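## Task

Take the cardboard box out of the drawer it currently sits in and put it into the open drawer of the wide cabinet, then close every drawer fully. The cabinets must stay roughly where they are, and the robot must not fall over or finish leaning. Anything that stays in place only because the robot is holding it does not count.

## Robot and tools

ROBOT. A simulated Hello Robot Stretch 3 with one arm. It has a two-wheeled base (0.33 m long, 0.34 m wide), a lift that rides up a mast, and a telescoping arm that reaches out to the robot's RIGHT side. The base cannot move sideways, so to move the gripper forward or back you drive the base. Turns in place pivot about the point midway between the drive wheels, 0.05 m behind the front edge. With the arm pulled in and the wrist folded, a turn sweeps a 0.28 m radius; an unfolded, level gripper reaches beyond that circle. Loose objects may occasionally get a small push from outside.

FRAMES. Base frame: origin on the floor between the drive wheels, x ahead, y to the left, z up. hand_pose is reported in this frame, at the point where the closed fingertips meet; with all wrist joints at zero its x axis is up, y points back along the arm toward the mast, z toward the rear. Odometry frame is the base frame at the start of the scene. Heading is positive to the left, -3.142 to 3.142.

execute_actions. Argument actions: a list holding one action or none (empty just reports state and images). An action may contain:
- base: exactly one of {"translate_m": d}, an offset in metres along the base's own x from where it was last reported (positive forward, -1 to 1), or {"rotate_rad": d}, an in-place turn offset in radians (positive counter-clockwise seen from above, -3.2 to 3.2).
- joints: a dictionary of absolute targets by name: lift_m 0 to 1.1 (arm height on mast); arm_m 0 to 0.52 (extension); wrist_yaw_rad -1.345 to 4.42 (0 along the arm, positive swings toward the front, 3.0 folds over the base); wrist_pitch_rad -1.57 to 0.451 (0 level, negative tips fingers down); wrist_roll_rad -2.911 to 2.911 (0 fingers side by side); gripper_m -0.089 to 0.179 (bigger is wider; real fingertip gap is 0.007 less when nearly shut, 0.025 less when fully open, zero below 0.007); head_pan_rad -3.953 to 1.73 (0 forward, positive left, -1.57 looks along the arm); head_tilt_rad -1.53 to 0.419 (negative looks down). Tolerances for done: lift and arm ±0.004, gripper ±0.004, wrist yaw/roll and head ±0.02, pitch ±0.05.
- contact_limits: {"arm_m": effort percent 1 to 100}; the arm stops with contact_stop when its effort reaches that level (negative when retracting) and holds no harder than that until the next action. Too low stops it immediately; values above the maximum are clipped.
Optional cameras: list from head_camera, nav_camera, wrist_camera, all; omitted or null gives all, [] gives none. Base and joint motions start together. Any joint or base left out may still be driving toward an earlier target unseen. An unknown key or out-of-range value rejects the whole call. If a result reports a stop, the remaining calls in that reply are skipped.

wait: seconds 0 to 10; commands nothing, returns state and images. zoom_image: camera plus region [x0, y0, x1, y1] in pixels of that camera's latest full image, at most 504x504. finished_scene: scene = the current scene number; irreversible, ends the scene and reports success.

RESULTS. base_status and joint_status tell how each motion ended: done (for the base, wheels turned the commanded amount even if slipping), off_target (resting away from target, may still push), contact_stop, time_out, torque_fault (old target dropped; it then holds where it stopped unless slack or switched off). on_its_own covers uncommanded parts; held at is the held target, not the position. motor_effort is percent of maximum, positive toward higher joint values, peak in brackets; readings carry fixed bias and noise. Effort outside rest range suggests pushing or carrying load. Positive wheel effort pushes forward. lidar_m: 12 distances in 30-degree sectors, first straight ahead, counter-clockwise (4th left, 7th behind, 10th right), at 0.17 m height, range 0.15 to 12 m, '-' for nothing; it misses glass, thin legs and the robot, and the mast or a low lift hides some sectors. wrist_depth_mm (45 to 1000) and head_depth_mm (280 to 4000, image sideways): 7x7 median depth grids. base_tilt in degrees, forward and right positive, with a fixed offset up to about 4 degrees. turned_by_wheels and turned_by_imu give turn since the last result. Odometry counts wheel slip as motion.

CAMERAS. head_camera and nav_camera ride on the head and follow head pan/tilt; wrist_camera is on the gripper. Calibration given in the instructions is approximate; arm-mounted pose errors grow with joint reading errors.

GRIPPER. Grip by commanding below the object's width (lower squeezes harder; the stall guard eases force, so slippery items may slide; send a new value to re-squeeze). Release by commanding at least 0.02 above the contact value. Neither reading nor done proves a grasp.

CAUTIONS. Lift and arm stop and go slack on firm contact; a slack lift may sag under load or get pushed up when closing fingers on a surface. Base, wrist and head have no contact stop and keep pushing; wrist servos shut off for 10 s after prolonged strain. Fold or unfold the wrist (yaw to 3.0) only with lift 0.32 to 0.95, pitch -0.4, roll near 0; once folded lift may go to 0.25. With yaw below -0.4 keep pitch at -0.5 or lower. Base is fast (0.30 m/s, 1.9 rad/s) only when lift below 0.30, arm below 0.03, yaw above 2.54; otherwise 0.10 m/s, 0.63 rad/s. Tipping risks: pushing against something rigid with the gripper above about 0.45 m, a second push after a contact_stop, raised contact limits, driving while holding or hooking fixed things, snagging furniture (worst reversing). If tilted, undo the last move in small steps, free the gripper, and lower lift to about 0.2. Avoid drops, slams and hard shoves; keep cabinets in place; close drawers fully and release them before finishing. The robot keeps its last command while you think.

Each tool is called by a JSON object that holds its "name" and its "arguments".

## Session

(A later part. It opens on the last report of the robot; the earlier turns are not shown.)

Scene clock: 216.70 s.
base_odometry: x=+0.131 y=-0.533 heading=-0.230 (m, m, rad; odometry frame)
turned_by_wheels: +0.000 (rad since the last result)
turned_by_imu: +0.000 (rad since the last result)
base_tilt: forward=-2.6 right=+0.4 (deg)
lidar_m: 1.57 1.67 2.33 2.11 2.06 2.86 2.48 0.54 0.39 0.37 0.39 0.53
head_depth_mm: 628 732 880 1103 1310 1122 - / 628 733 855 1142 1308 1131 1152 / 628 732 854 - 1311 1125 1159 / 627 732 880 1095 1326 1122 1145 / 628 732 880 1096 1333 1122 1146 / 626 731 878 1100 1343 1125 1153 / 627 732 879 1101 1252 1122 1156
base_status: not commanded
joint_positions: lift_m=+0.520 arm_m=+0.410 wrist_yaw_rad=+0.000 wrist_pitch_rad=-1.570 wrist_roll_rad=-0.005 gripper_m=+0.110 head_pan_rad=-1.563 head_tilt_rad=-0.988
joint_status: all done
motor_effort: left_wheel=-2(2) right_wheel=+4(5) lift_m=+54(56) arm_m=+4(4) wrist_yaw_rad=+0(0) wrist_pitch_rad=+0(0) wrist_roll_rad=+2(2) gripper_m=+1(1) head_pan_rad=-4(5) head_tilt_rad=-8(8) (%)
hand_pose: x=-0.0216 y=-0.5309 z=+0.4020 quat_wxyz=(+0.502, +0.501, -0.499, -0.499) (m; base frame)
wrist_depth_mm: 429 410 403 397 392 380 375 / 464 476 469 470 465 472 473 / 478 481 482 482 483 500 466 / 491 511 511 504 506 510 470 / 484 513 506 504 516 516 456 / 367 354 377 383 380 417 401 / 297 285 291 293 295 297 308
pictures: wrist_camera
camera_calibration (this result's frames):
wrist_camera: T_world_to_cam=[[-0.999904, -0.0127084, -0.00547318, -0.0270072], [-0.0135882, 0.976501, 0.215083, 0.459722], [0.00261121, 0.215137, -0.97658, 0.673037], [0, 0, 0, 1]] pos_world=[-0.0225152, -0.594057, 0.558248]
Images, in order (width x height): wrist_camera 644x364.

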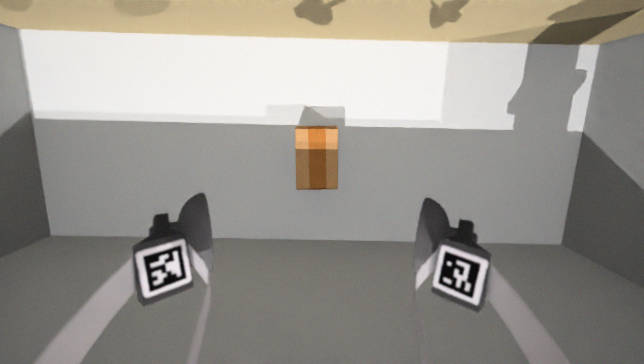

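{"name": "execute_actions", "arguments": {"actions": [{"joints": {"arm_m": 0.0, "gripper_m": 0.0}}], "cameras": []}}

{"name": "execute_actions", "arguments": {"actions": [{"joints": {"lift_m": 0.25, "wrist_pitch_rad": -0.9}}], "cameras": []}}

{"name": "execute_actions", "arguments": {"actions": [{"joints": {"arm_m": 0.40}, "contact_limits": {"arm_m": 22}}], "cameras": ["head_camera", "nav_camera"]}}

Scene clock: 231.80 s.
base_odometry: x=+0.131 y=-0.533 heading=-0.230 (m, m, rad; odometry frame)
turned_by_wheels: +0.000 (rad since the last result)
turned_by_imu: +0.000 (rad since the last result)
base_tilt: forward=-2.7 right=+0.4 (deg)
lidar_m: 1.57 1.67 2.32 2.11 2.06 2.86 2.47 0.53 0.39 0.37 0.39 0.53
head_depth_mm: 628 731 881 1105 1304 1116 - / 629 731 879 1101 1312 1049 - / 629 733 879 1101 1308 1046 - / 628 731 876 1104 1323 1125 1146 / 628 731 878 1101 1332 1118 1142 / 628 732 878 1100 1338 1120 1147 / 627 729 878 1101 1253 1121 1154
base_status: not commanded
joint_positions: lift_m=+0.520 arm_m=+0.000 wrist_yaw_rad=+0.000 wrist_pitch_rad=-1.570 wrist_roll_rad=-0.005 gripper_m=+0.000 head_pan_rad=-1.563 head_tilt_rad=-0.988
joint_status: all done
motor_effort: left_wheel=-2(2) right_wheel=+4(5) lift_m=+54(54) arm_m=-2(5) wrist_yaw_rad=+0(0) wrist_pitch_rad=+0(0) wrist_roll_rad=+2(2) gripper_m=-2(82) head_pan_rad=-3(4) head_tilt_rad=-8(7) (%)
hand_pose: x=-0.0216 y=-0.1214 z=+0.4020 quat_wxyz=(+0.502, +0.501, -0.499, -0.499) (m; base frame)
wrist_depth_mm: 519 510 513 518 512 518 520 / 528 528 522 537 528 529 528 / 543 548 519 554 547 550 563 / 574 561 569 - - 569 571 / 587 574 580 - - 588 600 / 599 606 600 - - 603 621 / 629 625 641 - - 628 634
pictures: none
No camera images: the call's "cameras" was empty. Leave "cameras" out to get every camera's image.

Scene clock: 235.10 s.
base_odometry: x=+0.131 y=-0.533 heading=-0.230 (m, m, rad; odometry frame)
turned_by_wheels: +0.000 (rad since the last result)
turned_by_imu: +0.000 (rad since the last result)
base_tilt: forward=-2.6 right=+0.5 (deg)
lidar_m: 1.57 1.67 2.32 2.12 2.05 2.87 2.48 0.54 0.39 0.37 0.39 0.53
head_depth_mm: 628 732 879 1102 1304 1121 1123 / 628 731 877 1100 1307 1122 1160 / 627 732 880 1100 1309 1126 - / 627 732 877 1106 1319 1125 1147 / 626 733 879 1099 1332 1120 1141 / 628 731 878 1098 1340 1122 1150 / 627 732 881 1099 1254 1120 1156
base_status: not commanded
joint_positions: lift_m=+0.250 arm_m=+0.000 wrist_yaw_rad=+0.000 wrist_pitch_rad=-0.914 wrist_roll_rad=-0.005 gripper_m=+0.000 head_pan_rad=-1.563 head_tilt_rad=-0.988
joint_status: all done
motor_effort: left_wheel=-2(2) right_wheel=+5(5) lift_m=+25(47) arm_m=-2(2) wrist_yaw_rad=+0(0) wrist_pitch_rad=+6(6) wrist_roll_rad=+2(2) gripper_m=-2(3) head_pan_rad=-5(4) head_tilt_rad=-7(7) (%)
hand_pose: x=-0.0216 y=-0.2827 z=+0.1716 quat_wxyz=(+0.636, +0.313, -0.633, -0.311) (m; base frame)
wrist_depth_mm: 158 156 156 155 155 154 153 / 190 188 187 186 185 185 186 / 236 237 231 232 232 229 230 / 347 315 314 312 313 311 306 / 336 336 338 - 341 344 350 / 311 311 313 311 320 325 325 / 294 297 295 297 298 301 302
pictures: none
No camera images: the call's "cameras" was empty. Leave "cameras" out to get every camera's image.

Scene clock: 239.33 s.
base_odometry: x=+0.131 y=-0.533 heading=-0.230 (m, m, rad; odometry frame)
turned_by_wheels: +0.000 (rad since the last result)
turned_by_imu: -0.002 (rad since the last result)
base_tilt: forward=-2.7 right=+0.4 (deg)
lidar_m: 1.57 1.66 2.31 2.12 2.06 2.86 2.47 1.67 0.72 0.69 0.71 1.63
head_depth_mm: 630 732 880 1101 1351 1244 1126 / 629 735 881 1107 1347 1246 - / 628 734 883 1065 1364 1257 1154 / 629 733 881 1105 1367 1263 1146 / 629 731 881 1104 1378 1267 1143 / 629 735 880 1101 1382 1279 1154 / 629 732 880 1102 1420 1284 1154
base_status: not commanded
joint_positions: lift_m=+0.250 arm_m=+0.399 wrist_yaw_rad=+0.001 wrist_pitch_rad=-0.954 wrist_roll_rad=-0.005 gripper_m=+0.000 head_pan_rad=-1.563 head_tilt_rad=-0.989
joint_status: all done
on_its_own: arm_m is at rest, and its effort (+15) is outside its rest range (-14 to +14)
motor_effort: left_wheel=-2(3) right_wheel=+5(13) lift_m=+25(25) arm_m=+15(19) wrist_yaw_rad=-2(2) wrist_pitch_rad=+24(27) wrist_roll_rad=+3(2) gripper_m=-2(3) head_pan_rad=-4(4) head_tilt_rad=-7(7) (%)
contact_limits: arm_m 22 (drawing in: default 23, maximum 38; extending or still: default 33, maximum 54)
hand_pose: x=-0.0214 y=-0.6723 z=+0.1662 quat_wxyz=(+0.630, +0.326, -0.626, -0.324) (m; base frame)
wrist_depth_mm: - - - 71 70 70 70 / 87 90 - 89 85 85 84 / 111 110 109 109 108 107 107 / 153 153 151 149 148 146 146 / 251 246 241 - 235 232 227 / 313 310 311 311 316 320 318 / 289 288 292 295 298 298 302
pictures: head_camera (sideways: a quarter turn clockwise sets it upright), nav_camera (sideways: a quarter turn counterclockwise sets it upright)
camera_calibration (this result's frames):
head_camera: T_world_to_cam=[[0.0306592, 0.811964, -0.582902, 0.777075], [0.998158, 0.00567542, 0.0604064, -0.0748431], [0.052356, -0.58368, -0.810294, 1.00627], [0, 0, 0, 1]] pos_world=[-0.00180356, -0.043193, 1.27285]
nav_camera: T_world_to_cam=[[0.00752442, -0.805218, 0.592931, -0.729807], [-0.999888, -0.0137524, -0.0059874, 0.0660084], [0.0129754, -0.59282, -0.805231, 1.00425], [0, 0, 0, 1]] pos_world=[0.0584618, 0.00859398, 1.24177]
Images, in order (width x height): head_camera 896x504, nav_camera 672x504.

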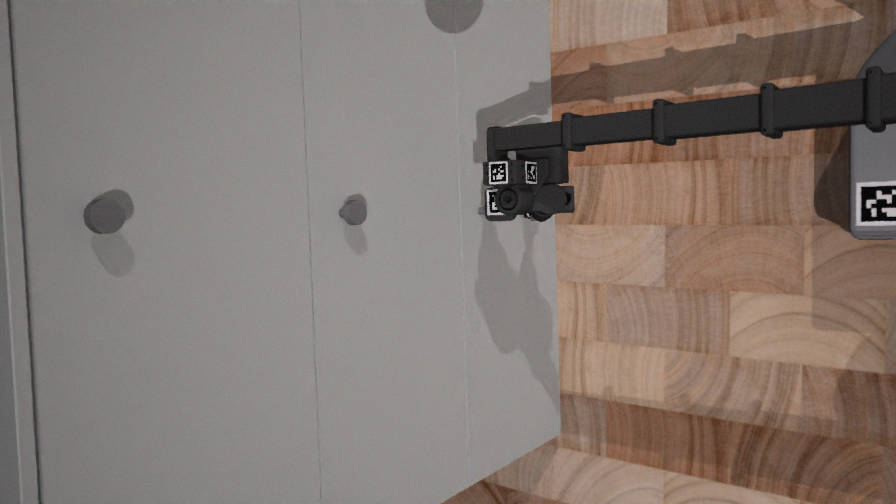

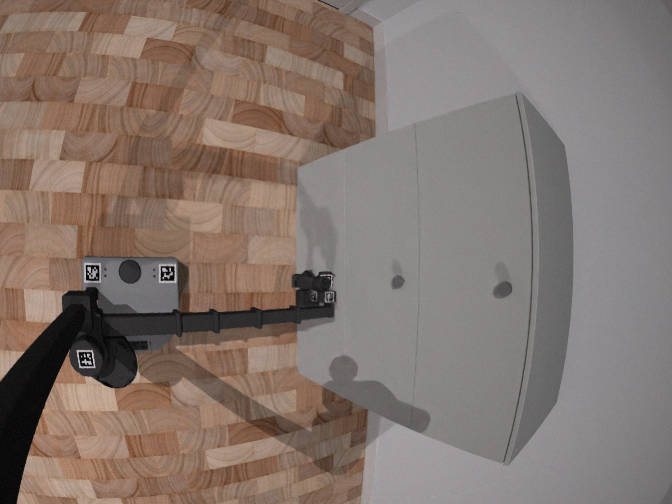

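Closed. Back off and finish.

{"name": "execute_actions", "arguments": {"actions": [{"joints": {"arm_m": 0.32}}], "cameras": ["head_camera"]}}

{"name": "finished_scene", "arguments": {"scene": 2}}

Scene clock: 243.93 s.
base_odometry: x=+0.131 y=-0.533 heading=-0.230 (m, m, rad; odometry frame)
turned_by_wheels: +0.000 (rad since the last result)
turned_by_imu: +0.000 (rad since the last result)
base_tilt: forward=-2.7 right=+0.5 (deg)
lidar_m: 1.57 1.67 2.32 2.12 2.05 2.86 2.47 1.67 0.72 0.69 0.71 1.63
head_depth_mm: 628 733 882 1099 1346 1240 1123 / 628 732 881 1103 1350 1242 - / 628 732 880 1102 1336 1257 1157 / 629 732 879 1100 1368 1260 1151 / 628 734 881 1101 1379 1268 1142 / 628 731 879 1103 1392 1273 1150 / 628 731 878 1102 1426 1282 1161
base_status: not commanded
joint_positions: lift_m=+0.250 arm_m=+0.320 wrist_yaw_rad=+0.001 wrist_pitch_rad=-0.914 wrist_roll_rad=-0.005 gripper_m=+0.000 head_pan_rad=-1.563 head_tilt_rad=-0.989
joint_status: all done
motor_effort: left_wheel=+0(2) right_wheel=+2(5) lift_m=+26(25) arm_m=-2(13) wrist_yaw_rad=-1(1) wrist_pitch_rad=+6(24) wrist_roll_rad=+2(2) gripper_m=-2(2) head_pan_rad=-4(3) head_tilt_rad=-8(6) (%)
hand_pose: x=-0.0214 y=-0.6027 z=+0.1716 quat_wxyz=(+0.637, +0.313, -0.632, -0.311) (m; base frame)
wrist_depth_mm: 157 156 155 155 154 153 152 / 186 187 185 185 184 183 184 / 235 236 233 232 232 229 229 / 345 315 310 309 307 306 304 / 334 335 341 - 341 347 346 / 308 311 310 315 317 319 325 / 291 293 295 296 298 300 304
pictures: head_camera (sideways: a quarter turn clockwise sets it upright)
camera_calibration (this result's frames):
head_camera: T_world_to_cam=[[0.0306592, 0.811965, -0.582901, 0.777074], [0.998158, 0.00567534, 0.0604064, -0.0748431], [0.052356, -0.583679, -0.810295, 1.00627], [0, 0, 0, 1]] pos_world=[-0.00180356, -0.043193, 1.27285]
Images, in order (width x height): head_camera 896x504.

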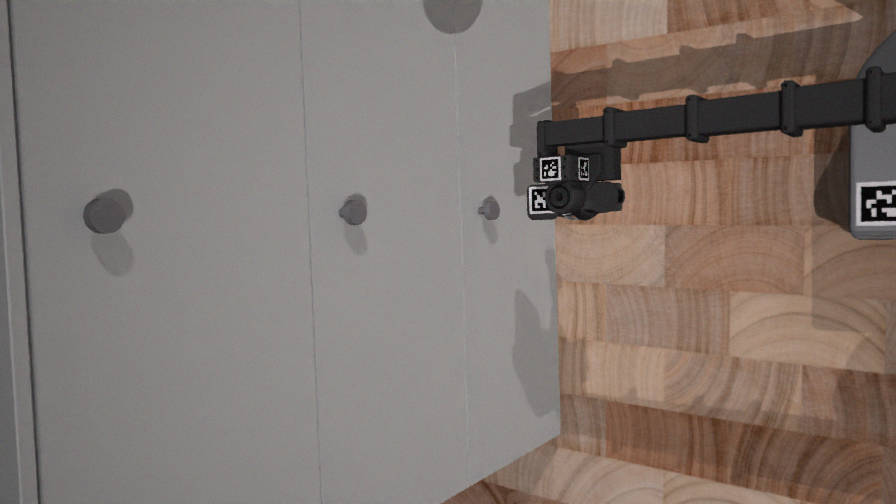

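The scene is finished: the task was done.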